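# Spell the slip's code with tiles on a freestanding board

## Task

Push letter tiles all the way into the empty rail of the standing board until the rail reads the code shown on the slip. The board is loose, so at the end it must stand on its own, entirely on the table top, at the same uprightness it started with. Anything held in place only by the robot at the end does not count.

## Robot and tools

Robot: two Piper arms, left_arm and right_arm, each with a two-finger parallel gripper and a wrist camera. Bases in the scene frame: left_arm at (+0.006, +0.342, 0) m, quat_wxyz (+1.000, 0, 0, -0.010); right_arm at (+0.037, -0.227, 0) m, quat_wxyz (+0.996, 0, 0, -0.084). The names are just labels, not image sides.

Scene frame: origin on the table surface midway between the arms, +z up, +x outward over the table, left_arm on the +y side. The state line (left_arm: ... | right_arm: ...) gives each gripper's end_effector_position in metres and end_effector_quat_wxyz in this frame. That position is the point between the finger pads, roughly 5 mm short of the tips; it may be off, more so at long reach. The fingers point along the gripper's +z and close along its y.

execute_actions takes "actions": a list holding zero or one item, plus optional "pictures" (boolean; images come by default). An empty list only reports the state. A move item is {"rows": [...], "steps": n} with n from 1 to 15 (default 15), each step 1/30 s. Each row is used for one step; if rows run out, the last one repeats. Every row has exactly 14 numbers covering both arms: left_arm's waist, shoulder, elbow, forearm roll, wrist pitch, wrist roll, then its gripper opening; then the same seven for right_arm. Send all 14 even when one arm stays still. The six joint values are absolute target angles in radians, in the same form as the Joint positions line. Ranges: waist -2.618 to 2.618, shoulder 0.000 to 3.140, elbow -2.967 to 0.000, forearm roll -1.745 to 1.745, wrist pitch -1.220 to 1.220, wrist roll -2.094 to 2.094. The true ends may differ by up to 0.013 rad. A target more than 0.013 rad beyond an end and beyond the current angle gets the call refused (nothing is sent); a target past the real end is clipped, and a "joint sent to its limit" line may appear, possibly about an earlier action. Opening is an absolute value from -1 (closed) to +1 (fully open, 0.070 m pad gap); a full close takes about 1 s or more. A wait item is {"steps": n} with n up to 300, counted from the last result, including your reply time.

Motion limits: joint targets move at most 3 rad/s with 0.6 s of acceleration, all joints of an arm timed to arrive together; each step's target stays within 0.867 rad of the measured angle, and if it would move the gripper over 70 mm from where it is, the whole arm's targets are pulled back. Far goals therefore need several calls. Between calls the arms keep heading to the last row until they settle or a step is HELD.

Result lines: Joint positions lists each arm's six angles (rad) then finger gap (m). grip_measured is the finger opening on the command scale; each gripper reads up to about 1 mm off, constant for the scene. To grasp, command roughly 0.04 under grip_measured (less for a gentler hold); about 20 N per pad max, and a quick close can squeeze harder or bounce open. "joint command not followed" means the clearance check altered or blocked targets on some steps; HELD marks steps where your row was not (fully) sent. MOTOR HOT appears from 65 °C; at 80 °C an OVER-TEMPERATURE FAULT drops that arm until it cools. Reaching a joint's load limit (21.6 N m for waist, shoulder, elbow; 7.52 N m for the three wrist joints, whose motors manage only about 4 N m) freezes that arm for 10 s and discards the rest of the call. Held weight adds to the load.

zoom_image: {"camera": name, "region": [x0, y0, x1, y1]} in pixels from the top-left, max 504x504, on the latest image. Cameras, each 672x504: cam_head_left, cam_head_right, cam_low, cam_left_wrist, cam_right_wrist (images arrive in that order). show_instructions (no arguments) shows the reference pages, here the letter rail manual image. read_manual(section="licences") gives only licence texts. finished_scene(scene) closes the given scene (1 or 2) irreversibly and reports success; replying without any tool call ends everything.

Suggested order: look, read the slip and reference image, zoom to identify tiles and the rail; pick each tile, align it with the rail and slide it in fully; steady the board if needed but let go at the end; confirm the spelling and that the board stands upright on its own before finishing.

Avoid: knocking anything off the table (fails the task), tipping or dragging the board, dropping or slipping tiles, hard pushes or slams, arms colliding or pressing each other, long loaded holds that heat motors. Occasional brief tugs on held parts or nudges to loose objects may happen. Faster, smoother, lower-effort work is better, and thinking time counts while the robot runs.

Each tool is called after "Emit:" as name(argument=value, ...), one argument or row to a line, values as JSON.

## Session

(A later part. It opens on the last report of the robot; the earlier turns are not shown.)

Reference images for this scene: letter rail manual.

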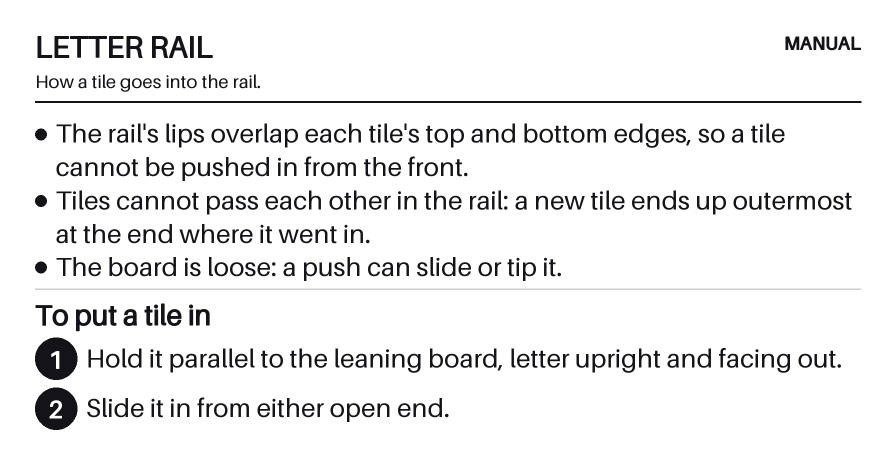

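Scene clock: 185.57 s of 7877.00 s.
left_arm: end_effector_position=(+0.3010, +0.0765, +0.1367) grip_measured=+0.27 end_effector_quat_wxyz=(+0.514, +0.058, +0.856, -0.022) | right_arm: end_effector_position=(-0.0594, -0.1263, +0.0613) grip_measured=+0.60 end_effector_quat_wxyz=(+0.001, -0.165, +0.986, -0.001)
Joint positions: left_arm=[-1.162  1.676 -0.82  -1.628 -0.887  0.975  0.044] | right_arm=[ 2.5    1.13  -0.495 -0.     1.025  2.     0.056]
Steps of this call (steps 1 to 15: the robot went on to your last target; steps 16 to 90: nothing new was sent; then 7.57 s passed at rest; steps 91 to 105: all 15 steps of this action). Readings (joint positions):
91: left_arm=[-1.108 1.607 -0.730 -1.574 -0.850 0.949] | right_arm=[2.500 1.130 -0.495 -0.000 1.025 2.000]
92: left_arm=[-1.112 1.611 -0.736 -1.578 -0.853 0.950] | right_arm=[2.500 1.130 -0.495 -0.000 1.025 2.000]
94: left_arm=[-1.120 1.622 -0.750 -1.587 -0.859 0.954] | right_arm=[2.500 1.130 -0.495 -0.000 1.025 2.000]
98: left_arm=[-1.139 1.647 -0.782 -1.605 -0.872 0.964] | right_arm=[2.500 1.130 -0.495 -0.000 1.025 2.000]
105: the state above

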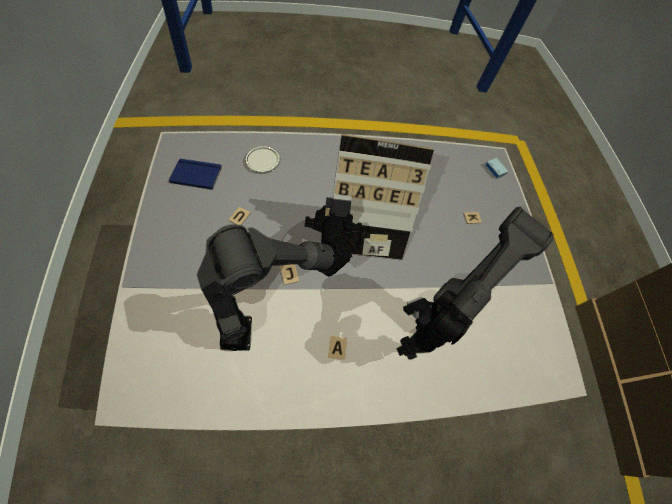

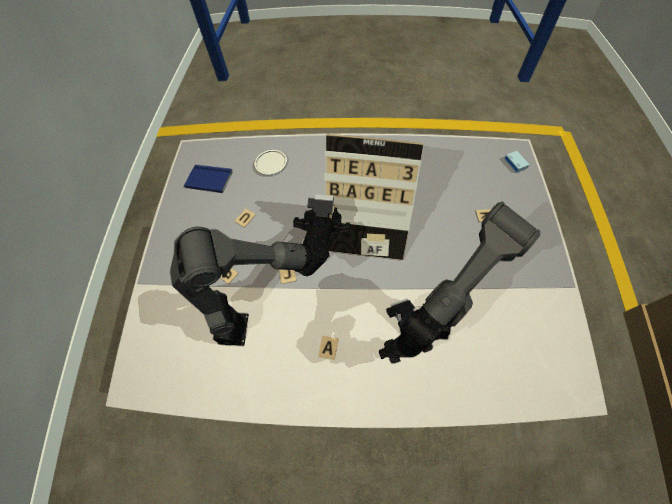

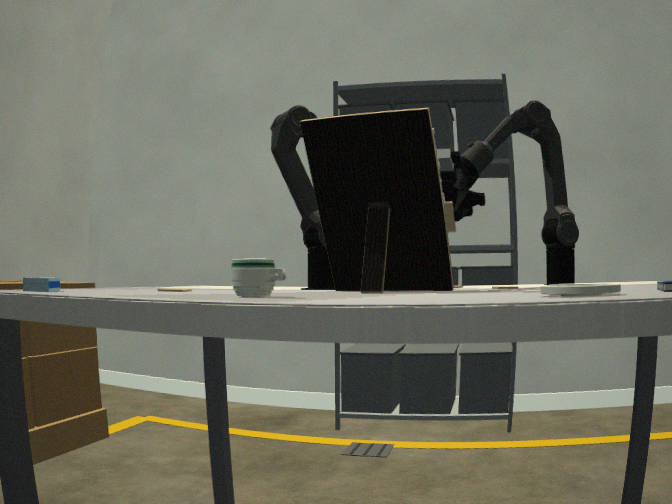

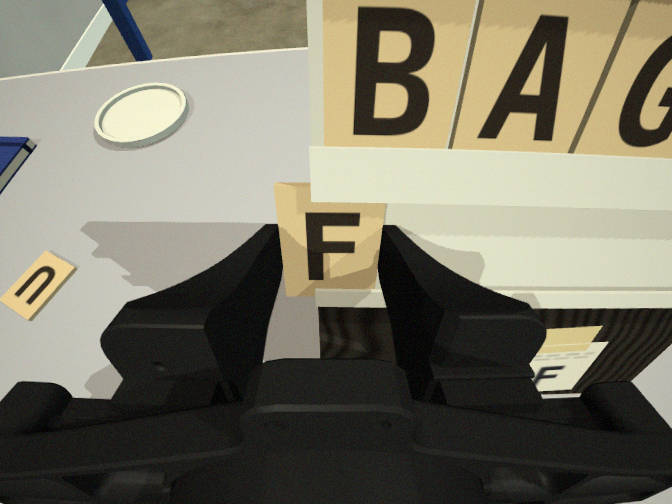

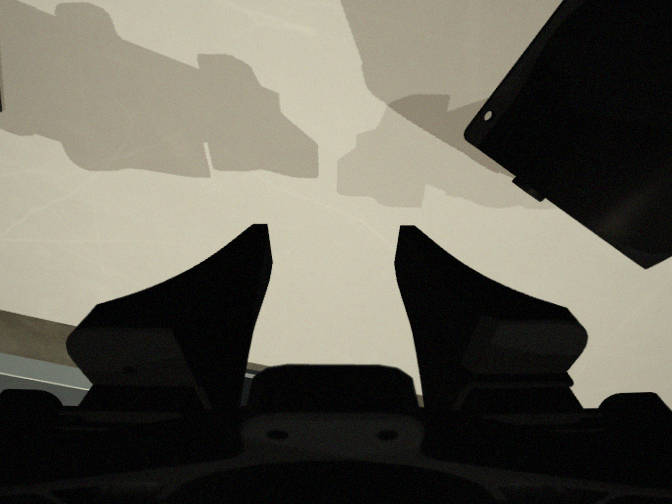

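Emit:
execute_actions(
  actions=[
    {"rows":[[-1.1648,1.681,-0.8271,-1.632,-0.8905,0.9773,0.22,2.5,1.13,-0.495,0,1.025,2.0,0.6],[-1.1692,1.6876,-0.8361,-1.6368,-0.8939,0.9801,0.22,2.5,1.13,-0.495,0,1.025,2.0,0.6],[-1.1735,1.6941,-0.8452,-1.6415,-0.8972,0.983,0.22,2.5,1.13,-0.495,0,1.025,2.0,0.6],[-1.1779,1.7007,-0.8543,-1.6463,-0.9005,0.9859,0.22,2.5,1.13,-0.495,0,1.025,2.0,0.6],[-1.1822,1.7073,-0.8633,-1.6511,-0.9038,0.9887,0.22,2.5,1.13,-0.495,0,1.025,2.0,0.6],[-1.1865,1.7139,-0.8724,-1.6559,-0.9072,0.9916,0.22,2.5,1.13,-0.495,0,1.025,2.0,0.6],[-1.1909,1.7204,-0.8814,-1.6606,-0.9105,0.9944,0.22,2.5,1.13,-0.495,0,1.025,2.0,0.6],[-1.1952,1.727,-0.8905,-1.6654,-0.9138,0.9973,0.22,2.5,1.13,-0.495,0,1.025,2.0,0.6],[-1.1992,1.7338,-0.9003,-1.67,-0.917,1.0006,0.22,2.5,1.13,-0.495,0,1.025,2.0,0.6],[-1.2031,1.7405,-0.91,-1.6747,-0.9203,1.004,0.22,2.5,1.13,-0.495,0,1.025,2.0,0.6],[-1.2071,1.7473,-0.9198,-1.6793,-0.9235,1.0073,0.22,2.5,1.13,-0.495,0,1.025,2.0,0.6],[-1.211,1.754,-0.9295,-1.684,-0.9268,1.0106,0.22,2.5,1.13,-0.495,0,1.025,2.0,0.6]],"steps":15},
  ],
  pictures=false,
)

Emit:
execute_actions(
  actions=[
    {"rows":[[-1.211,1.754,-0.9295,-1.684,-0.9268,1.0106,0.45,2.5,1.13,-0.495,0,1.025,2.0,0.6]],"steps":8},
  ],
  pictures=false,
)

Emit:
execute_actions(
  actions=[
    {"rows":[[-1.30,1.715,-0.92,-1.72,-1.0,1.02,0.45,2.5,1.13,-0.495,0,1.025,2.0,0.6]],"steps":12},
  ],
)

Scene clock: 199.33 s of 7877.00 s.
left_arm: end_effector_position=(+0.2976, +0.0467, +0.1370) grip_measured=+0.27 end_effector_quat_wxyz=(+0.514, +0.058, +0.856, -0.022) | right_arm: end_effector_position=(-0.0594, -0.1263, +0.0613) grip_measured=+0.60 end_effector_quat_wxyz=(+0.001, -0.165, +0.986, -0.001)
Joint positions: left_arm=[-1.212  1.755 -0.931 -1.684 -0.927  1.011  0.044] | right_arm=[ 2.5    1.13  -0.495 -0.     1.025  2.     0.056]
Steps of this call (steps 1 to 15: the robot went on to your last target; steps 16 to 90: nothing new was sent; then 10.27 s passed at rest; steps 91 to 105: all 15 steps of this action). Readings (joint positions):
91: left_arm=[-1.161 1.675 -0.818 -1.627 -0.887 0.974] | right_arm=[2.500 1.130 -0.495 -0.000 1.025 2.000]
92: left_arm=[-1.163 1.678 -0.823 -1.630 -0.889 0.975] | right_arm=[2.500 1.130 -0.495 -0.000 1.025 2.000]
94: left_arm=[-1.172 1.693 -0.844 -1.641 -0.896 0.982] | right_arm=[2.500 1.130 -0.495 -0.000 1.025 2.000]
98: left_arm=[-1.191 1.721 -0.883 -1.661 -0.910 0.995] | right_arm=[2.500 1.130 -0.495 -0.000 1.025 2.000]
105: the state above

Scene clock: 199.60 s of 7877.00 s.
left_arm: end_effector_position=(+0.2976, +0.0467, +0.1370) grip_measured=+0.45 end_effector_quat_wxyz=(+0.514, +0.058, +0.856, -0.022) | right_arm: end_effector_position=(-0.0594, -0.1263, +0.0613) grip_measured=+0.60 end_effector_quat_wxyz=(+0.001, -0.165, +0.986, -0.001)
Joint positions: left_arm=[-1.212  1.755 -0.931 -1.684 -0.927  1.011  0.051] | right_arm=[ 2.5    1.13  -0.495 -0.     1.025  2.     0.056]
Steps of this call (steps 1 to 8: all 8 steps of this action). Readings (joint positions):
1: left_arm=[-1.212 1.755 -0.931 -1.684 -0.927 1.011] | right_arm=[2.500 1.130 -0.495 -0.000 1.025 2.000]
2: left_arm=[-1.212 1.755 -0.931 -1.684 -0.927 1.011] | right_arm=[2.500 1.130 -0.495 -0.000 1.025 2.000]
4: left_arm=[-1.212 1.755 -0.931 -1.684 -0.927 1.011] | right_arm=[2.500 1.130 -0.495 -0.000 1.025 2.000]
8: the state above

Scene clock: 200.00 s of 7877.00 s.
left_arm: end_effector_position=(+0.2735, +0.0423, +0.1522) grip_measured=+0.45 end_effector_quat_wxyz=(+0.526, +0.063, +0.848, -0.027) | right_arm: end_effector_position=(-0.0594, -0.1263, +0.0613) grip_measured=+0.60 end_effector_quat_wxyz=(+0.001, -0.165, +0.986, -0.001)
Joint positions: left_arm=[-1.301  1.713 -0.92  -1.721 -1.002  1.02   0.051] | right_arm=[ 2.5    1.13  -0.495 -0.     1.025  2.     0.056]
Steps of this call (steps 1 to 12: all 12 steps of this action). Readings (joint positions):
1: left_arm=[-1.213 1.755 -0.931 -1.685 -0.928 1.011] | right_arm=[2.500 1.130 -0.495 -0.000 1.025 2.000]
2: left_arm=[-1.219 1.752 -0.930 -1.687 -0.934 1.011] | right_arm=[2.500 1.130 -0.495 -0.000 1.025 2.000]
4: left_arm=[-1.250 1.738 -0.926 -1.700 -0.960 1.014] | right_arm=[2.500 1.130 -0.495 -0.000 1.025 2.000]
8: left_arm=[-1.303 1.714 -0.920 -1.721 -1.002 1.020] | right_arm=[2.500 1.130 -0.495 -0.000 1.025 2.000]
12: the state above

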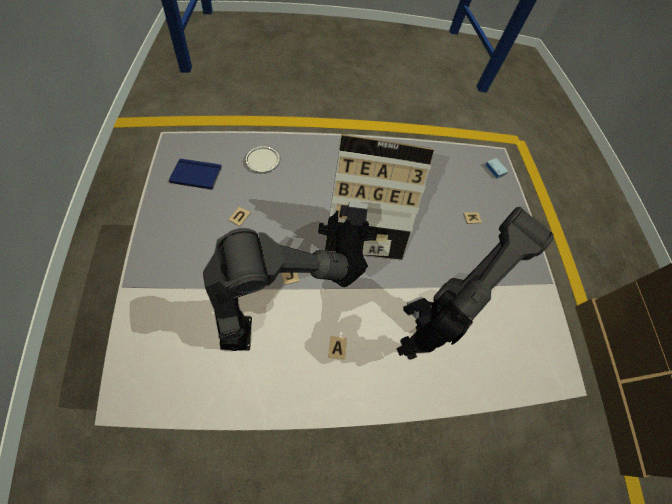

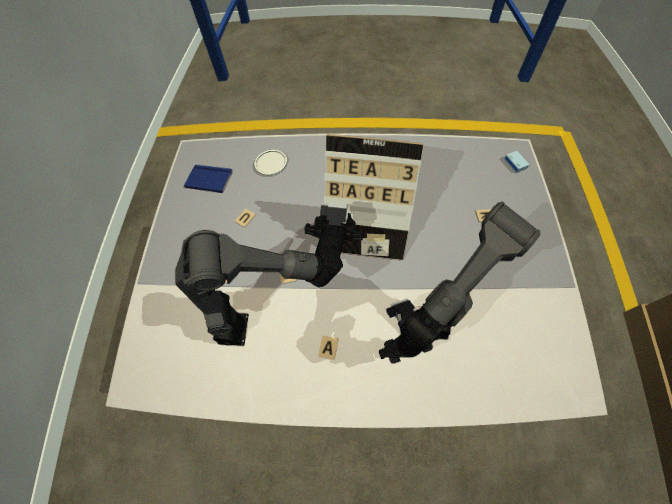

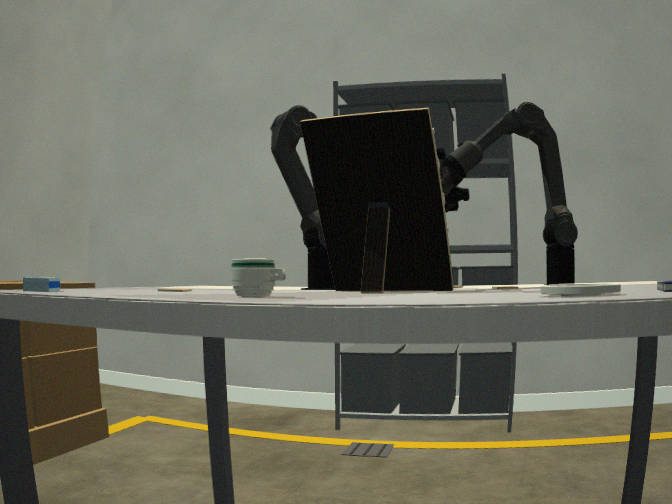

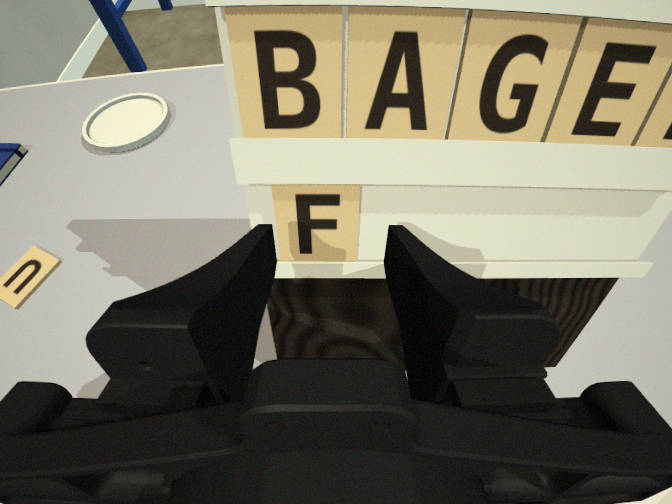

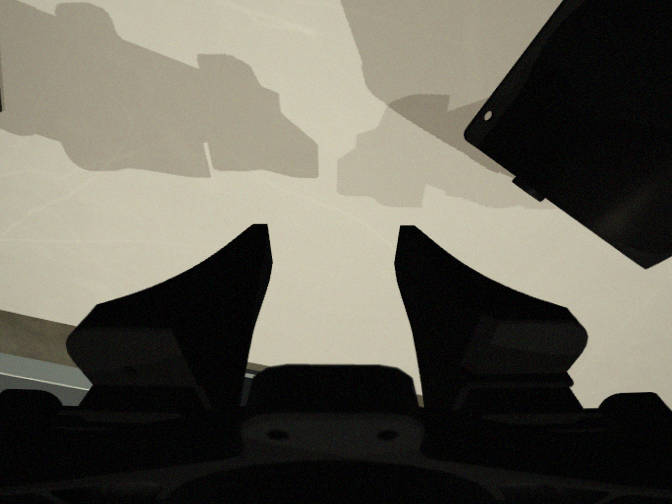

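Emit:
execute_actions(
  actions=[
    {"rows":[[-1.3,1.1,-0.5,-1.2,-0.4,0.3,0.7,2.5,1.13,-0.495,0,1.025,2.0,0.6]],"steps":15},
  ],
  pictures=false,
)

Emit:
execute_actions(
  actions=[
    {"rows":[[-1.3,1.15,-0.55,0,0.95,-1.3,0.7,2.5,1.13,-0.495,0,1.025,2.0,0.6]],"steps":15},
  ],
  pictures=false,
)

Emit:
execute_actions(
  actions=[
    {"steps":12},
  ],
  pictures=false,
)

Emit:
execute_actions(
  actions=[
    {"rows":[[-1.746,1.71,-0.888,0,0.85,-1.586,0.7,2.5,1.13,-0.495,0,1.025,2.0,0.6]],"steps":15},
  ],
  pictures=false,
)

Emit:
execute_actions(
  actions=[
    {"steps":15},
  ],
)

Scene clock: 212.60 s of 7877.00 s.
left_arm: end_effector_position=(+0.2002, +0.0338, +0.2120) grip_measured=+0.70 end_effector_quat_wxyz=(+0.446, +0.065, +0.818, -0.358) | right_arm: end_effector_position=(-0.0594, -0.1263, +0.0613) grip_measured=+0.60 end_effector_quat_wxyz=(+0.001, -0.165, +0.986, -0.001)
Joint positions: left_arm=[-1.3    1.245 -0.6   -1.323 -0.543  0.472  0.06 ] | right_arm=[ 2.5    1.13  -0.495 -0.     1.025  2.     0.056]
Steps of this call (steps 1 to 15: the robot went on to your last target; steps 16 to 90: nothing new was sent; then 9.10 s passed at rest; steps 91 to 105: all 15 steps of this action). Readings (joint positions):
91: left_arm=[-1.300 1.715 -0.919 -1.719 -0.999 1.020] | right_arm=[2.500 1.130 -0.495 -0.000 1.025 2.000]
92: left_arm=[-1.300 1.710 -0.915 -1.714 -0.993 1.014] | right_arm=[2.500 1.130 -0.495 -0.000 1.025 2.000]
94: left_arm=[-1.300 1.684 -0.896 -1.691 -0.966 0.980] | right_arm=[2.500 1.130 -0.495 -0.000 1.025 2.000]
98: left_arm=[-1.300 1.570 -0.819 -1.595 -0.856 0.847] | right_arm=[2.500 1.130 -0.495 -0.000 1.025 2.000]
105: the state above

Scene clock: 213.10 s of 7877.00 s.
left_arm: end_effector_position=(+0.0575, +0.0301, +0.1547) grip_measured=+0.70 end_effector_quat_wxyz=(+0.137, +0.212, +0.877, -0.408) | right_arm: end_effector_position=(-0.0594, -0.1263, +0.0613) grip_measured=+0.60 end_effector_quat_wxyz=(+0.001, -0.165, +0.986, -0.001)
Joint positions: left_arm=[-1.3    1.128 -0.542 -0.6    0.227 -0.318  0.06 ] | right_arm=[ 2.5    1.13  -0.495 -0.     1.025  2.     0.056]
Steps of this call (steps 1 to 15: all 15 steps of this action). Readings (joint positions):
1: left_arm=[-1.300 1.210 -0.576 -1.292 -0.506 0.428] | right_arm=[2.500 1.130 -0.495 -0.000 1.025 2.000]
2: left_arm=[-1.300 1.181 -0.558 -1.255 -0.465 0.379] | right_arm=[2.500 1.130 -0.495 -0.000 1.025 2.000]
4: left_arm=[-1.300 1.139 -0.539 -1.161 -0.362 0.273] | right_arm=[2.500 1.130 -0.495 -0.000 1.025 2.000]
8: left_arm=[-1.300 1.119 -0.539 -0.944 -0.146 0.059] | right_arm=[2.500 1.130 -0.495 -0.000 1.025 2.000]
15: the state above

Scene clock: 213.50 s of 7877.00 s.
left_arm: end_effector_position=(+0.0366, +0.1281, +0.0829) grip_measured=+0.70 end_effector_quat_wxyz=(-0.000, +0.091, +0.983, -0.162) | right_arm: end_effector_position=(-0.0594, -0.1263, +0.0613) grip_measured=+0.60 end_effector_quat_wxyz=(+0.001, -0.165, +0.986, -0.001)
Joint positions: left_arm=[-1.3    1.144 -0.548 -0.158  0.76  -1.038  0.06 ] | right_arm=[ 2.5    1.13  -0.495 -0.     1.025  2.     0.056]
Steps of this call (steps 1 to 12: the robot went on to your last target). Readings (joint positions):
1: left_arm=[-1.300 1.130 -0.543 -0.560 0.276 -0.375] | right_arm=[2.500 1.130 -0.495 -0.000 1.025 2.000]
2: left_arm=[-1.300 1.131 -0.543 -0.520 0.323 -0.433] | right_arm=[2.500 1.130 -0.495 -0.000 1.025 2.000]
4: left_arm=[-1.300 1.134 -0.544 -0.446 0.413 -0.557] | right_arm=[2.500 1.130 -0.495 -0.000 1.025 2.000]
8: left_arm=[-1.300 1.139 -0.546 -0.300 0.589 -0.801] | right_arm=[2.500 1.130 -0.495 -0.000 1.025 2.000]
12: the state above

Scene clock: 214.00 s of 7877.00 s.
left_arm: end_effector_position=(-0.0288, +0.0843, +0.0346) grip_measured=+0.70 end_effector_quat_wxyz=(-0.002, +0.079, +0.997, +0.003) | right_arm: end_effector_position=(-0.0594, -0.1263, +0.0613) grip_measured=+0.60 end_effector_quat_wxyz=(+0.001, -0.165, +0.986, -0.001)
Joint positions: left_arm=[-1.683  1.634 -0.841 -0.006  0.871 -1.542  0.06 ] | right_arm=[ 2.5    1.13  -0.495 -0.     1.025  2.     0.056]
Steps of this call (steps 1 to 15: all 15 steps of this action). Readings (joint positions):
1: left_arm=[-1.300 1.146 -0.549 -0.126 0.798 -1.092] | right_arm=[2.500 1.130 -0.495 -0.000 1.025 2.000]
2: left_arm=[-1.305 1.154 -0.553 -0.101 0.830 -1.144] | right_arm=[2.500 1.130 -0.495 -0.000 1.025 2.000]
4: left_arm=[-1.329 1.186 -0.572 -0.068 0.875 -1.234] | right_arm=[2.500 1.130 -0.495 -0.000 1.025 2.000]
8: left_arm=[-1.432 1.321 -0.653 -0.034 0.900 -1.367] | right_arm=[2.500 1.130 -0.495 -0.000 1.025 2.000]
15: the state above

Scene clock: 214.50 s of 7877.00 s.
left_arm: end_effector_position=(-0.0469, +0.0720, +0.0237) grip_measured=+0.70 end_effector_quat_wxyz=(+0.001, +0.090, +0.996, +0.007) | right_arm: end_effector_position=(-0.0594, -0.1263, +0.0613) grip_measured=+0.60 end_effector_quat_wxyz=(+0.001, -0.165, +0.986, -0.001)
Joint positions: left_arm=[-1.746  1.71  -0.888  0.     0.849 -1.586  0.06 ] | right_arm=[ 2.5    1.13  -0.495 -0.     1.025  2.     0.056]
Steps of this call (steps 1 to 15: the robot went on to your last target). Readings (joint positions):
1: left_arm=[-1.705 1.661 -0.857 -0.004 0.863 -1.557] | right_arm=[2.500 1.130 -0.495 -0.000 1.025 2.000]
2: left_arm=[-1.723 1.682 -0.870 -0.002 0.857 -1.569] | right_arm=[2.500 1.130 -0.495 -0.000 1.025 2.000]
4: left_arm=[-1.744 1.708 -0.885 -0.001 0.850 -1.583] | right_arm=[2.500 1.130 -0.495 -0.000 1.025 2.000]
8: left_arm=[-1.747 1.711 -0.888 -0.000 0.849 -1.586] | right_arm=[2.500 1.130 -0.495 -0.000 1.025 2.000]
15: the state above

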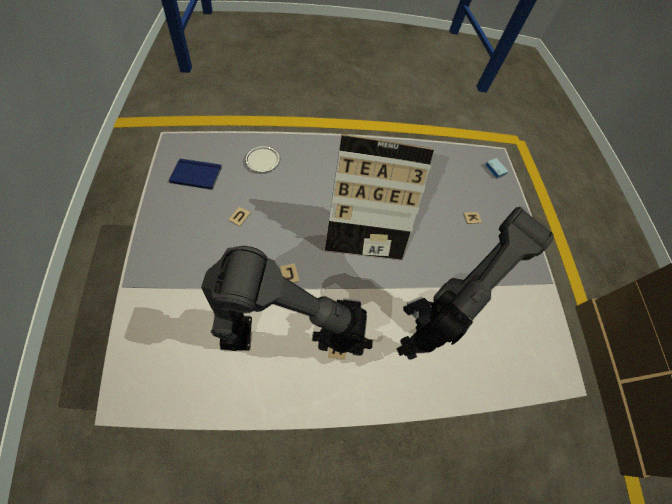

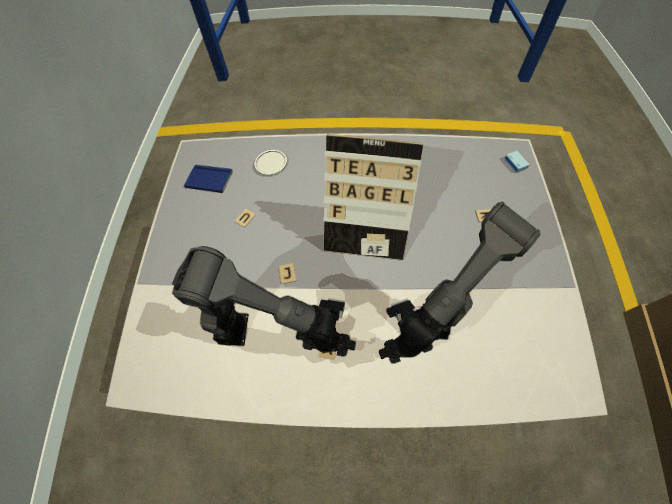

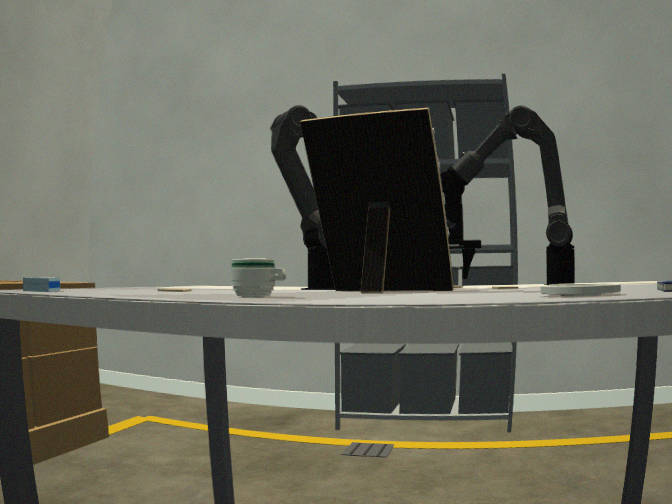

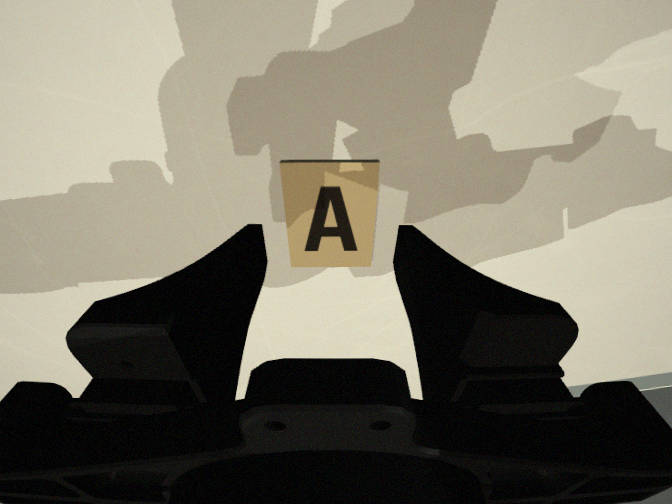

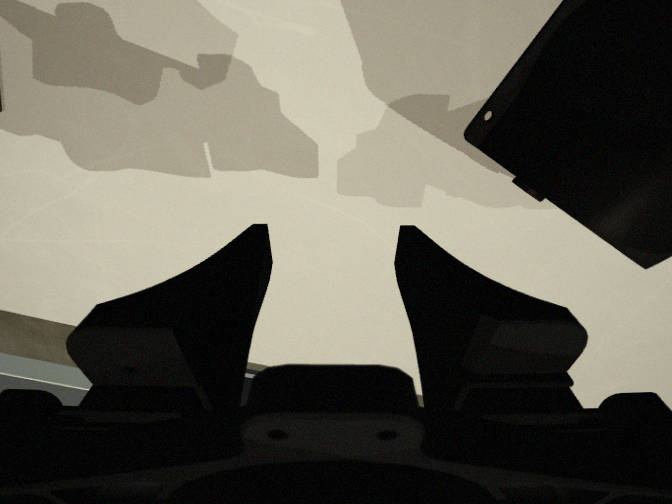

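Emit:
execute_actions(
  actions=[
    {"rows":[[-1.736,1.72,-0.88,0,0.83,-1.58,0.7,2.5,1.13,-0.495,0,1.025,2.0,0.6],[-1.736,1.73,-0.872,0,0.813,-1.58,0.7,2.5,1.13,-0.495,0,1.025,2.0,0.6],[-1.736,1.74,-0.865,0,0.797,-1.58,0.65,2.5,1.13,-0.495,0,1.025,2.0,0.6],[-1.736,1.745,-0.861,0,0.789,-1.58,0.6,2.5,1.13,-0.495,0,1.025,2.0,0.6],[-1.736,1.75,-0.857,0,0.78,-1.58,0.55,2.5,1.13,-0.495,0,1.025,2.0,0.6],[-1.736,1.753,-0.855,0,0.775,-1.58,0.5,2.5,1.13,-0.495,0,1.025,2.0,0.6],[-1.736,1.7559,-0.8524,0,0.7695,-1.58,0.5,2.5,1.13,-0.495,0,1.025,2.0,0.6]],"steps":15},
  ],
)

Scene clock: 220.43 s of 7877.00 s.
left_arm: end_effector_position=(-0.0437, +0.0729, +0.0035) grip_measured=+0.50 end_effector_quat_wxyz=(+0.001, +0.088, +0.996, +0.008) | right_arm: end_effector_position=(-0.0594, -0.1263, +0.0613) grip_measured=+0.60 end_effector_quat_wxyz=(+0.001, -0.165, +0.986, -0.001)
Joint positions: left_arm=[-1.735  1.757 -0.851  0.     0.769 -1.58   0.052] | right_arm=[ 2.5    1.13  -0.495 -0.     1.025  2.     0.056]
Steps of this call (steps 1 to 15: the robot went on to your last target; steps 16 to 90: nothing new was sent; then 2.43 s passed at rest; steps 91 to 105: all 15 steps of this action). Readings (joint positions):
91: left_arm=[-1.745 1.710 -0.888 0.000 0.849 -1.586] | right_arm=[2.500 1.130 -0.495 -0.000 1.025 2.000]
92: left_arm=[-1.742 1.712 -0.885 0.000 0.844 -1.584] | right_arm=[2.500 1.130 -0.495 -0.000 1.025 2.000]
94: left_arm=[-1.736 1.727 -0.872 0.000 0.812 -1.580] | right_arm=[2.500 1.130 -0.495 -0.000 1.025 2.000]
98: left_arm=[-1.735 1.756 -0.851 0.000 0.769 -1.580] | right_arm=[2.500 1.130 -0.495 -0.000 1.025 2.000]
105: the state above

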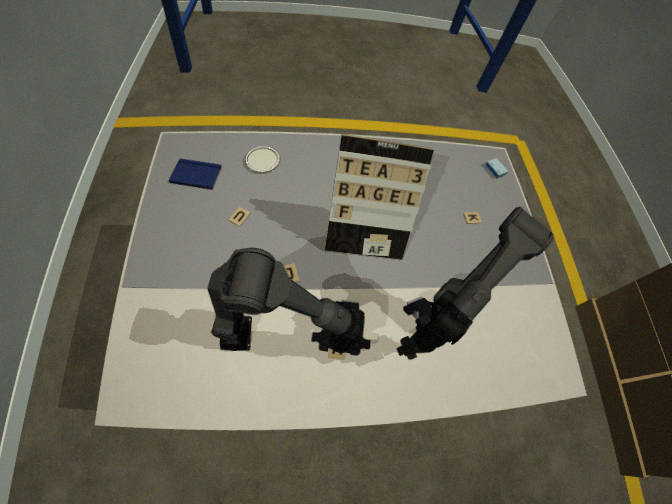

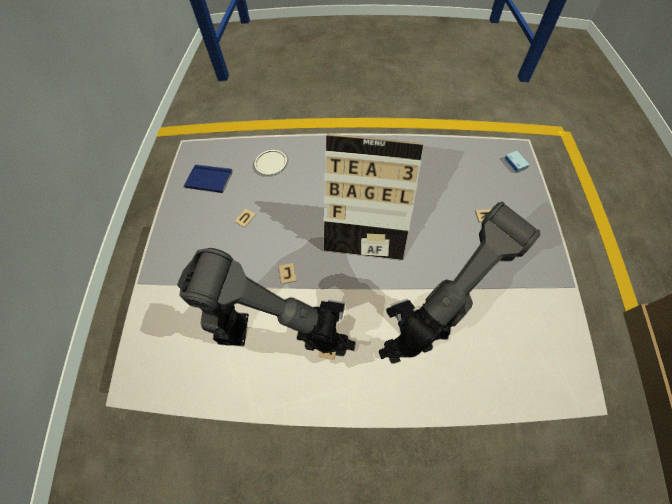

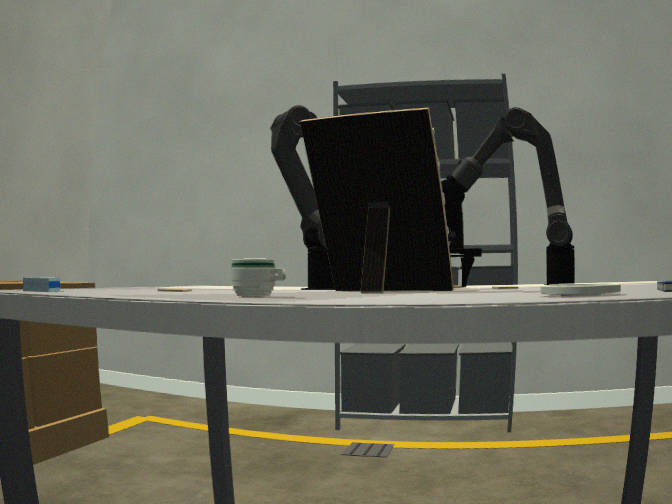

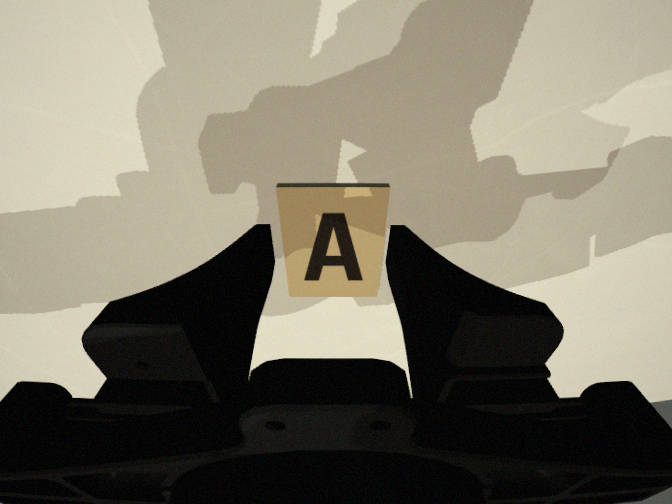

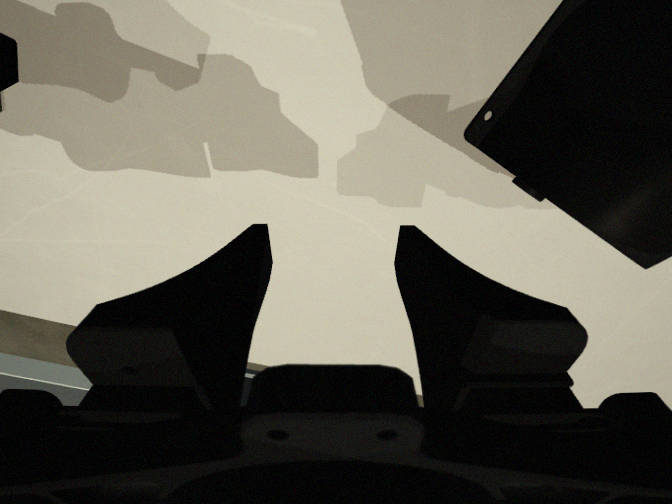

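Emit:
execute_actions(
  actions=[
    {"rows":[[-1.7355,1.7559,-0.8524,0,0.7695,-1.58,0.46,2.5,1.13,-0.495,0,1.025,2.0,0.6],[-1.7355,1.7559,-0.8524,0,0.7695,-1.58,0.42,2.5,1.13,-0.495,0,1.025,2.0,0.6],[-1.7355,1.7559,-0.8524,0,0.7695,-1.58,0.39,2.5,1.13,-0.495,0,1.025,2.0,0.6],[-1.7355,1.7559,-0.8524,0,0.7695,-1.58,0.36,2.5,1.13,-0.495,0,1.025,2.0,0.6],[-1.7355,1.7559,-0.8524,0,0.7695,-1.58,0.33,2.5,1.13,-0.495,0,1.025,2.0,0.6],[-1.7355,1.7559,-0.8524,0,0.7695,-1.58,0.31,2.5,1.13,-0.495,0,1.025,2.0,0.6],[-1.7355,1.7559,-0.8524,0,0.7695,-1.58,0.29,2.5,1.13,-0.495,0,1.025,2.0,0.6],[-1.7355,1.7559,-0.8524,0,0.7695,-1.58,0.27,2.5,1.13,-0.495,0,1.025,2.0,0.6],[-1.7355,1.7559,-0.8524,0,0.7695,-1.58,0.25,2.5,1.13,-0.495,0,1.025,2.0,0.6],[-1.7355,1.7559,-0.8524,0,0.7695,-1.58,0.22,2.5,1.13,-0.495,0,1.025,2.0,0.6]],"steps":14},
  ],
  pictures=false,
)

Emit:
execute_actions(
  actions=[
    {"rows":[[-1.7355,1.65,-0.87,0,0.86,-1.58,0.22,2.5,1.13,-0.495,0,1.025,2.0,0.6]],"steps":8},
  ],
  pictures=false,
)

Emit:
execute_actions(
  actions=[
    {"rows":[[-1.3,1.15,-0.55,0,0.8,-1.0,0.22,2.5,1.13,-0.495,0,1.025,2.0,0.6]],"steps":15},
  ],
  pictures=false,
)

Emit:
execute_actions(
  actions=[
    {"rows":[[-1.3,1.2,-0.5,-1.578,-0.905,0.935,0.22,2.5,1.13,-0.495,0,1.025,2.0,0.6]],"steps":15},
  ],
  pictures=false,
)

Emit:
execute_actions(
  actions=[
    {"steps":25},
  ],
  pictures=false,
)

Emit:
execute_actions(
  actions=[
    {"rows":[[-1.1825,1.4779,-0.6182,-1.578,-0.905,0.935,0.22,2.5,1.13,-0.495,0,1.025,2.0,0.6]],"steps":15},
  ],
  pictures=false,
)

Emit:
execute_actions(
  actions=[
    {"rows":[[-1.0671,1.5418,-0.6674,-1.525,-0.7995,0.9407,0.22,2.5,1.13,-0.495,0,1.025,2.0,0.6]],"steps":12},
  ],
  pictures=false,
)

Emit:
execute_actions(
  actions=[
    {"rows":[[-1.087,1.5823,-0.6998,-1.5539,-0.8348,0.941,0.22,2.5,1.13,-0.495,0,1.025,2.0,0.6]],"steps":15},
  ],
)

Scene clock: 239.37 s of 7877.00 s.
left_arm: end_effector_position=(-0.0439, +0.0724, +0.0041) grip_measured=+0.27 end_effector_quat_wxyz=(+0.001, +0.088, +0.996, +0.007) | right_arm: end_effector_position=(-0.0594, -0.1263, +0.0613) grip_measured=+0.60 end_effector_quat_wxyz=(+0.001, -0.165, +0.986, -0.001)
Joint positions: left_arm=[-1.736  1.756 -0.852  0.     0.77  -1.58   0.044] | right_arm=[ 2.5    1.13  -0.495 -0.     1.025  2.     0.056]
Steps of this call (steps 1 to 15: the robot went on to your last target; steps 16 to 90: nothing new was sent; then 15.47 s passed at rest; steps 91 to 104: all 14 steps of this action). Readings (joint positions):
91: left_arm=[-1.736 1.756 -0.852 0.000 0.770 -1.580] | right_arm=[2.500 1.130 -0.495 -0.000 1.025 2.000]
92: left_arm=[-1.736 1.756 -0.852 0.000 0.770 -1.580] | right_arm=[2.500 1.130 -0.495 -0.000 1.025 2.000]
94: left_arm=[-1.736 1.756 -0.852 0.000 0.770 -1.580] | right_arm=[2.500 1.130 -0.495 -0.000 1.025 2.000]
98: left_arm=[-1.736 1.756 -0.852 0.000 0.770 -1.580] | right_arm=[2.500 1.130 -0.495 -0.000 1.025 2.000]
104: the state above

Scene clock: 239.63 s of 7877.00 s.
left_arm: end_effector_position=(-0.0435, +0.0745, +0.0375) grip_measured=+0.27 end_effector_quat_wxyz=(-0.001, +0.088, +0.996, -0.010) | right_arm: end_effector_position=(-0.0594, -0.1263, +0.0613) grip_measured=+0.60 end_effector_quat_wxyz=(+0.001, -0.165, +0.986, -0.001)
Joint positions: left_arm=[-1.736  1.647 -0.871  0.     0.861 -1.58   0.044] | right_arm=[ 2.5    1.13  -0.495 -0.     1.025  2.     0.056]
Steps of this call (steps 1 to 8: all 8 steps of this action). Readings (joint positions):
1: left_arm=[-1.736 1.755 -0.853 0.000 0.771 -1.580] | right_arm=[2.500 1.130 -0.495 -0.000 1.025 2.000]
2: left_arm=[-1.736 1.748 -0.853 0.000 0.776 -1.580] | right_arm=[2.500 1.130 -0.495 -0.000 1.025 2.000]
4: left_arm=[-1.736 1.717 -0.859 0.000 0.804 -1.580] | right_arm=[2.500 1.130 -0.495 -0.000 1.025 2.000]
8: the state above

Scene clock: 240.13 s of 7877.00 s.
left_arm: end_effector_position=(+0.0471, +0.1302, +0.0775) grip_measured=+0.27 end_effector_quat_wxyz=(+0.039, +0.147, +0.982, -0.109) | right_arm: end_effector_position=(-0.0594, -0.1263, +0.0613) grip_measured=+0.60 end_effector_quat_wxyz=(+0.001, -0.165, +0.986, -0.001)
Joint positions: left_arm=[-1.362  1.212 -0.596  0.     0.809 -1.083  0.044] | right_arm=[ 2.5    1.13  -0.495 -0.     1.025  2.     0.056]
Steps of this call (steps 1 to 15: all 15 steps of this action). Readings (joint positions):
1: left_arm=[-1.735 1.643 -0.871 0.000 0.862 -1.580] | right_arm=[2.500 1.130 -0.495 -0.000 1.025 2.000]
2: left_arm=[-1.730 1.635 -0.869 0.000 0.861 -1.574] | right_arm=[2.500 1.130 -0.495 -0.000 1.025 2.000]
4: left_arm=[-1.706 1.601 -0.852 0.000 0.856 -1.540] | right_arm=[2.500 1.130 -0.495 -0.000 1.025 2.000]
8: left_arm=[-1.606 1.474 -0.779 0.000 0.841 -1.407] | right_arm=[2.500 1.130 -0.495 -0.000 1.025 2.000]
15: the state above

Scene clock: 240.63 s of 7877.00 s.
left_arm: end_effector_position=(+0.0560, +0.0339, +0.1321) grip_measured=+0.27 end_effector_quat_wxyz=(+0.133, +0.235, +0.887, -0.376) | right_arm: end_effector_position=(-0.0594, -0.1263, +0.0613) grip_measured=+0.60 end_effector_quat_wxyz=(+0.001, -0.165, +0.986, -0.001)
Joint positions: left_arm=[-1.307  1.176 -0.527 -0.551  0.229 -0.322  0.044] | right_arm=[ 2.5    1.13  -0.495 -0.     1.025  2.     0.056]
Steps of this call (steps 1 to 15: all 15 steps of this action). Readings (joint positions):
1: left_arm=[-1.341 1.192 -0.581 -0.000 0.805 -1.053] | right_arm=[2.500 1.130 -0.495 -0.000 1.025 2.000]
2: left_arm=[-1.326 1.176 -0.571 -0.006 0.796 -1.017] | right_arm=[2.500 1.130 -0.495 -0.000 1.025 2.000]
4: left_arm=[-1.313 1.162 -0.560 -0.037 0.758 -0.926] | right_arm=[2.500 1.130 -0.495 -0.000 1.025 2.000]
8: left_arm=[-1.311 1.165 -0.544 -0.169 0.616 -0.712] | right_arm=[2.500 1.130 -0.495 -0.000 1.025 2.000]
15: the state above

Scene clock: 241.47 s of 7877.00 s.
left_arm: end_effector_position=(+0.2395, +0.1267, +0.1946) grip_measured=+0.27 end_effector_quat_wxyz=(+0.550, +0.076, +0.820, -0.137) | right_arm: end_effector_position=(-0.0594, -0.1263, +0.0613) grip_measured=+0.60 end_effector_quat_wxyz=(+0.001, -0.165, +0.986, -0.001)
Joint positions: left_arm=[-1.3    1.2   -0.5   -1.564 -0.889  0.916  0.044] | right_arm=[ 2.5    1.13  -0.495 -0.     1.025  2.     0.056]
Steps of this call (steps 1 to 25: the robot went on to your last target). Readings (joint positions):
1: left_arm=[-1.307 1.178 -0.525 -0.607 0.172 -0.265] | right_arm=[2.500 1.130 -0.495 -0.000 1.025 2.000]
2: left_arm=[-1.306 1.179 -0.524 -0.664 0.116 -0.209] | right_arm=[2.500 1.130 -0.495 -0.000 1.025 2.000]
4: left_arm=[-1.305 1.182 -0.521 -0.774 0.005 -0.098] | right_arm=[2.500 1.130 -0.495 -0.000 1.025 2.000]
8: left_arm=[-1.304 1.186 -0.516 -0.966 -0.208 0.122] | right_arm=[2.500 1.130 -0.495 -0.000 1.025 2.000]
25: the state above

Scene clock: 241.97 s of 7877.00 s.
left_arm: end_effector_position=(+0.2790, +0.1208, +0.1509) grip_measured=+0.27 end_effector_quat_wxyz=(+0.530, +0.066, +0.845, -0.032) | right_arm: end_effector_position=(-0.0594, -0.1263, +0.0613) grip_measured=+0.60 end_effector_quat_wxyz=(+0.001, -0.165, +0.986, -0.001)
Joint positions: left_arm=[-1.182  1.481 -0.618 -1.578 -0.904  0.935  0.044] | right_arm=[ 2.5    1.13  -0.495 -0.     1.025  2.     0.056]
Steps of this call (steps 1 to 15: all 15 steps of this action). Readings (joint positions):
1: left_arm=[-1.299 1.201 -0.500 -1.573 -0.899 0.928] | right_arm=[2.500 1.130 -0.495 -0.000 1.025 2.000]
2: left_arm=[-1.296 1.208 -0.501 -1.576 -0.904 0.934] | right_arm=[2.500 1.130 -0.495 -0.000 1.025 2.000]
4: left_arm=[-1.283 1.240 -0.515 -1.576 -0.904 0.935] | right_arm=[2.500 1.130 -0.495 -0.000 1.025 2.000]
8: left_arm=[-1.228 1.371 -0.572 -1.577 -0.904 0.935] | right_arm=[2.500 1.130 -0.495 -0.000 1.025 2.000]
15: the state above

Scene clock: 242.37 s of 7877.00 s.
left_arm: end_effector_position=(+0.3045, +0.1174, +0.1396) grip_measured=+0.27 end_effector_quat_wxyz=(+0.513, +0.066, +0.855, -0.032) | right_arm: end_effector_position=(-0.0594, -0.1263, +0.0613) grip_measured=+0.60 end_effector_quat_wxyz=(+0.001, -0.165, +0.986, -0.001)
Joint positions: left_arm=[-1.065  1.543 -0.668 -1.524 -0.798  0.94   0.044] | right_arm=[ 2.5    1.13  -0.495 -0.     1.025  2.     0.056]
Steps of this call (steps 1 to 12: all 12 steps of this action). Readings (joint positions):
1: left_arm=[-1.181 1.481 -0.619 -1.578 -0.904 0.935] | right_arm=[2.500 1.130 -0.495 -0.000 1.025 2.000]
2: left_arm=[-1.174 1.483 -0.621 -1.576 -0.899 0.935] | right_arm=[2.500 1.130 -0.495 -0.000 1.025 2.000]
4: left_arm=[-1.142 1.498 -0.635 -1.561 -0.869 0.935] | right_arm=[2.500 1.130 -0.495 -0.000 1.025 2.000]
8: left_arm=[-1.069 1.540 -0.667 -1.526 -0.801 0.940] | right_arm=[2.500 1.130 -0.495 -0.000 1.025 2.000]
12: the state above

Scene clock: 242.87 s of 7877.00 s.
left_arm: end_effector_position=(+0.3054, +0.1117, +0.1369) grip_measured=+0.27 end_effector_quat_wxyz=(+0.514, +0.057, +0.855, -0.022) | right_arm: end_effector_position=(-0.0594, -0.1263, +0.0613) grip_measured=+0.60 end_effector_quat_wxyz=(+0.001, -0.165, +0.986, -0.001)
Joint positions: left_arm=[-1.087  1.583 -0.701 -1.554 -0.836  0.941  0.044] | right_arm=[ 2.5    1.13  -0.495 -0.     1.025  2.     0.056]
Steps of this call (steps 1 to 15: all 15 steps of this action). Readings (joint positions):
1: left_arm=[-1.066 1.544 -0.669 -1.525 -0.800 0.940] | right_arm=[2.500 1.130 -0.495 -0.000 1.025 2.000]
2: left_arm=[-1.070 1.549 -0.674 -1.530 -0.806 0.941] | right_arm=[2.500 1.130 -0.495 -0.000 1.025 2.000]
4: left_arm=[-1.083 1.575 -0.695 -1.549 -0.830 0.941] | right_arm=[2.500 1.130 -0.495 -0.000 1.025 2.000]
8: left_arm=[-1.087 1.584 -0.701 -1.555 -0.836 0.941] | right_arm=[2.500 1.130 -0.495 -0.000 1.025 2.000]
15: the state above

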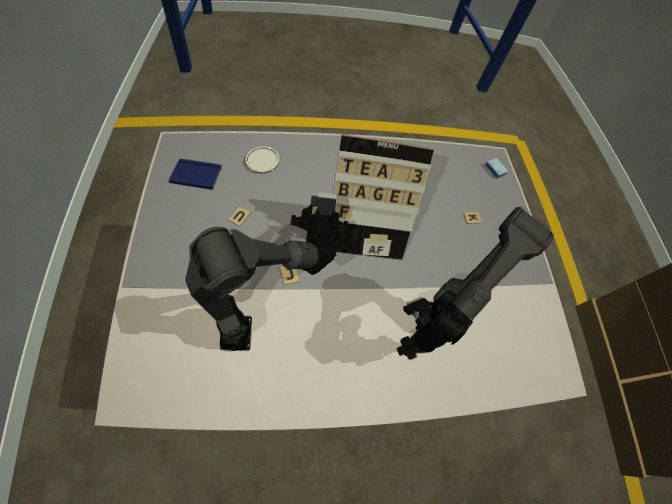

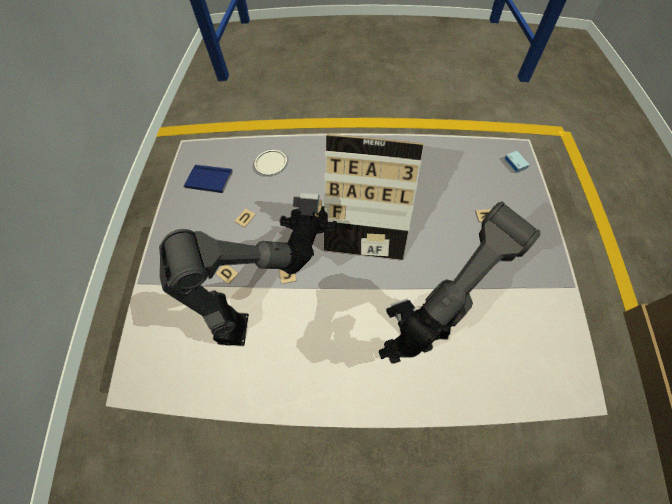

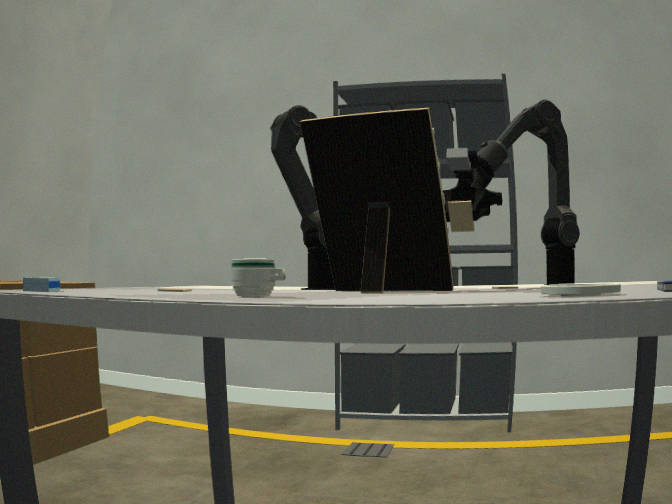

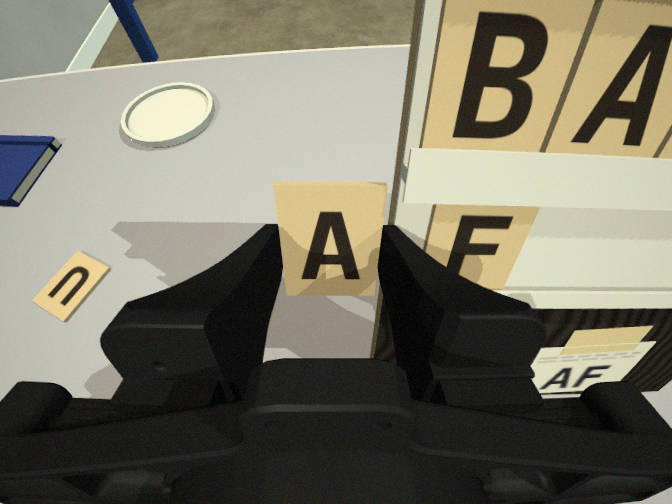

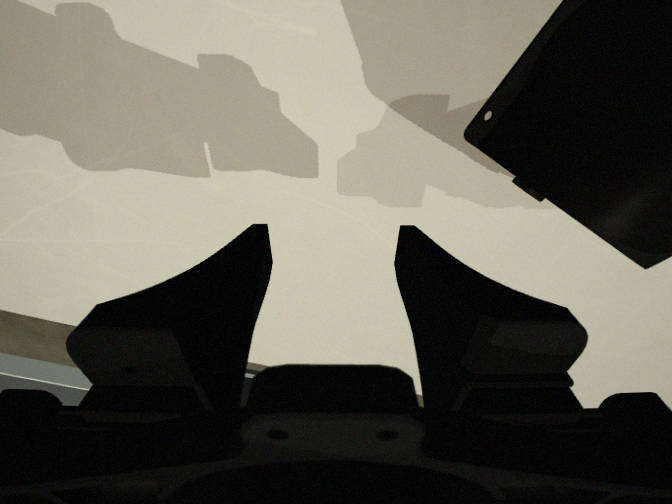

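Emit:
execute_actions(
  actions=[
    {"rows":[[-1.0904,1.5862,-0.7047,-1.5572,-0.8372,0.9423,0.22,2.5,1.13,-0.495,0,1.025,2.0,0.6],[-1.0938,1.5902,-0.7096,-1.5604,-0.8395,0.9437,0.22,2.5,1.13,-0.495,0,1.025,2.0,0.6],[-1.0971,1.5941,-0.7145,-1.5637,-0.8419,0.945,0.22,2.5,1.13,-0.495,0,1.025,2.0,0.6],[-1.1005,1.5981,-0.7194,-1.567,-0.8443,0.9463,0.22,2.5,1.13,-0.495,0,1.025,2.0,0.6],[-1.1039,1.602,-0.7243,-1.5702,-0.8466,0.9476,0.22,2.5,1.13,-0.495,0,1.025,2.0,0.6],[-1.1073,1.6059,-0.7292,-1.5735,-0.849,0.949,0.22,2.5,1.13,-0.495,0,1.025,2.0,0.6],[-1.1106,1.6099,-0.7341,-1.5767,-0.8513,0.9503,0.22,2.5,1.13,-0.495,0,1.025,2.0,0.6]],"steps":12},
  ],
)

Scene clock: 248.60 s of 7877.00 s.
left_arm: end_effector_position=(+0.3042, +0.1016, +0.1370) grip_measured=+0.27 end_effector_quat_wxyz=(+0.514, +0.058, +0.856, -0.022) | right_arm: end_effector_position=(-0.0594, -0.1263, +0.0613) grip_measured=+0.60 end_effector_quat_wxyz=(+0.001, -0.165, +0.986, -0.001)
Joint positions: left_arm=[-1.11   1.609 -0.734 -1.577 -0.851  0.951  0.044] | right_arm=[ 2.5    1.13  -0.495 -0.     1.025  2.     0.056]
Steps of this call (steps 1 to 15: the robot went on to your last target; steps 16 to 90: nothing new was sent; then 2.33 s passed at rest; steps 91 to 102: all 12 steps of this action). Readings (joint positions):
91: left_arm=[-1.087 1.583 -0.700 -1.554 -0.835 0.941] | right_arm=[2.500 1.130 -0.495 -0.000 1.025 2.000]
92: left_arm=[-1.090 1.586 -0.704 -1.557 -0.837 0.942] | right_arm=[2.500 1.130 -0.495 -0.000 1.025 2.000]
94: left_arm=[-1.097 1.594 -0.714 -1.564 -0.841 0.946] | right_arm=[2.500 1.130 -0.495 -0.000 1.025 2.000]
98: left_arm=[-1.110 1.609 -0.734 -1.577 -0.851 0.951] | right_arm=[2.500 1.130 -0.495 -0.000 1.025 2.000]
102: the state above

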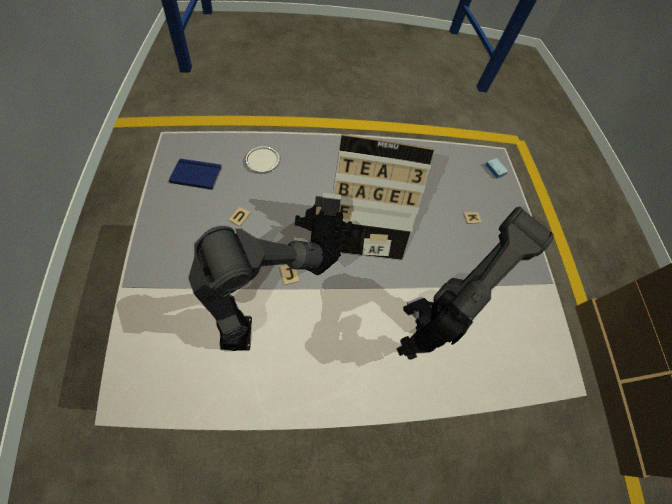

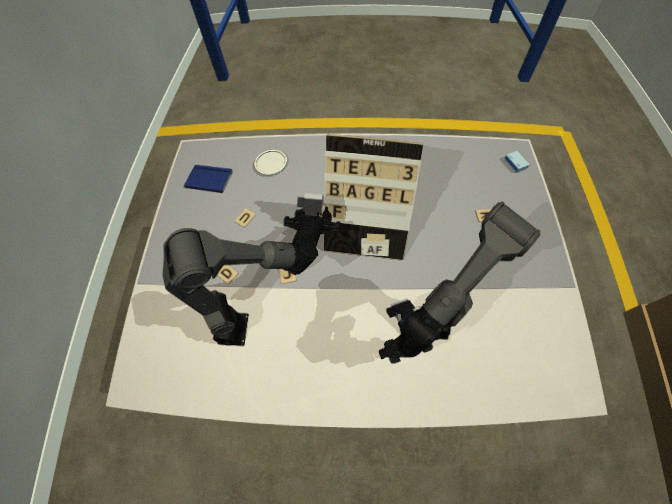

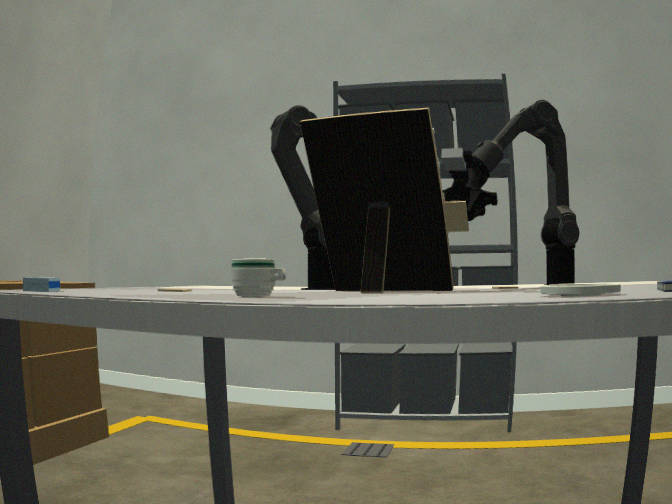

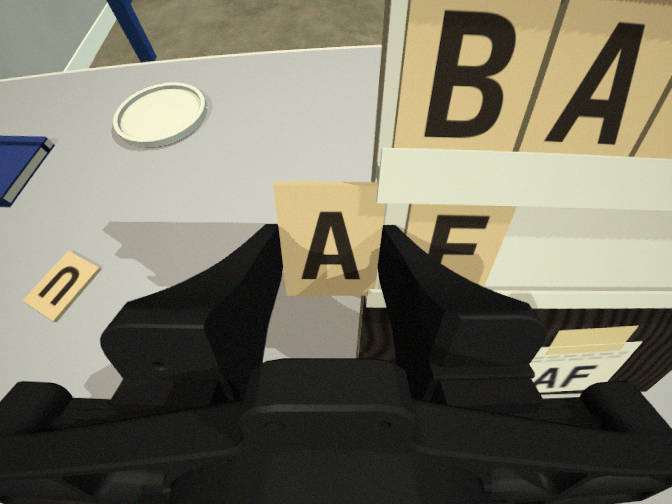

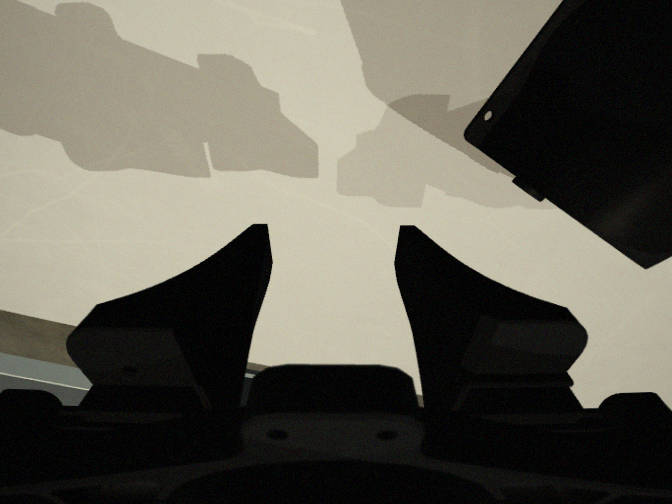

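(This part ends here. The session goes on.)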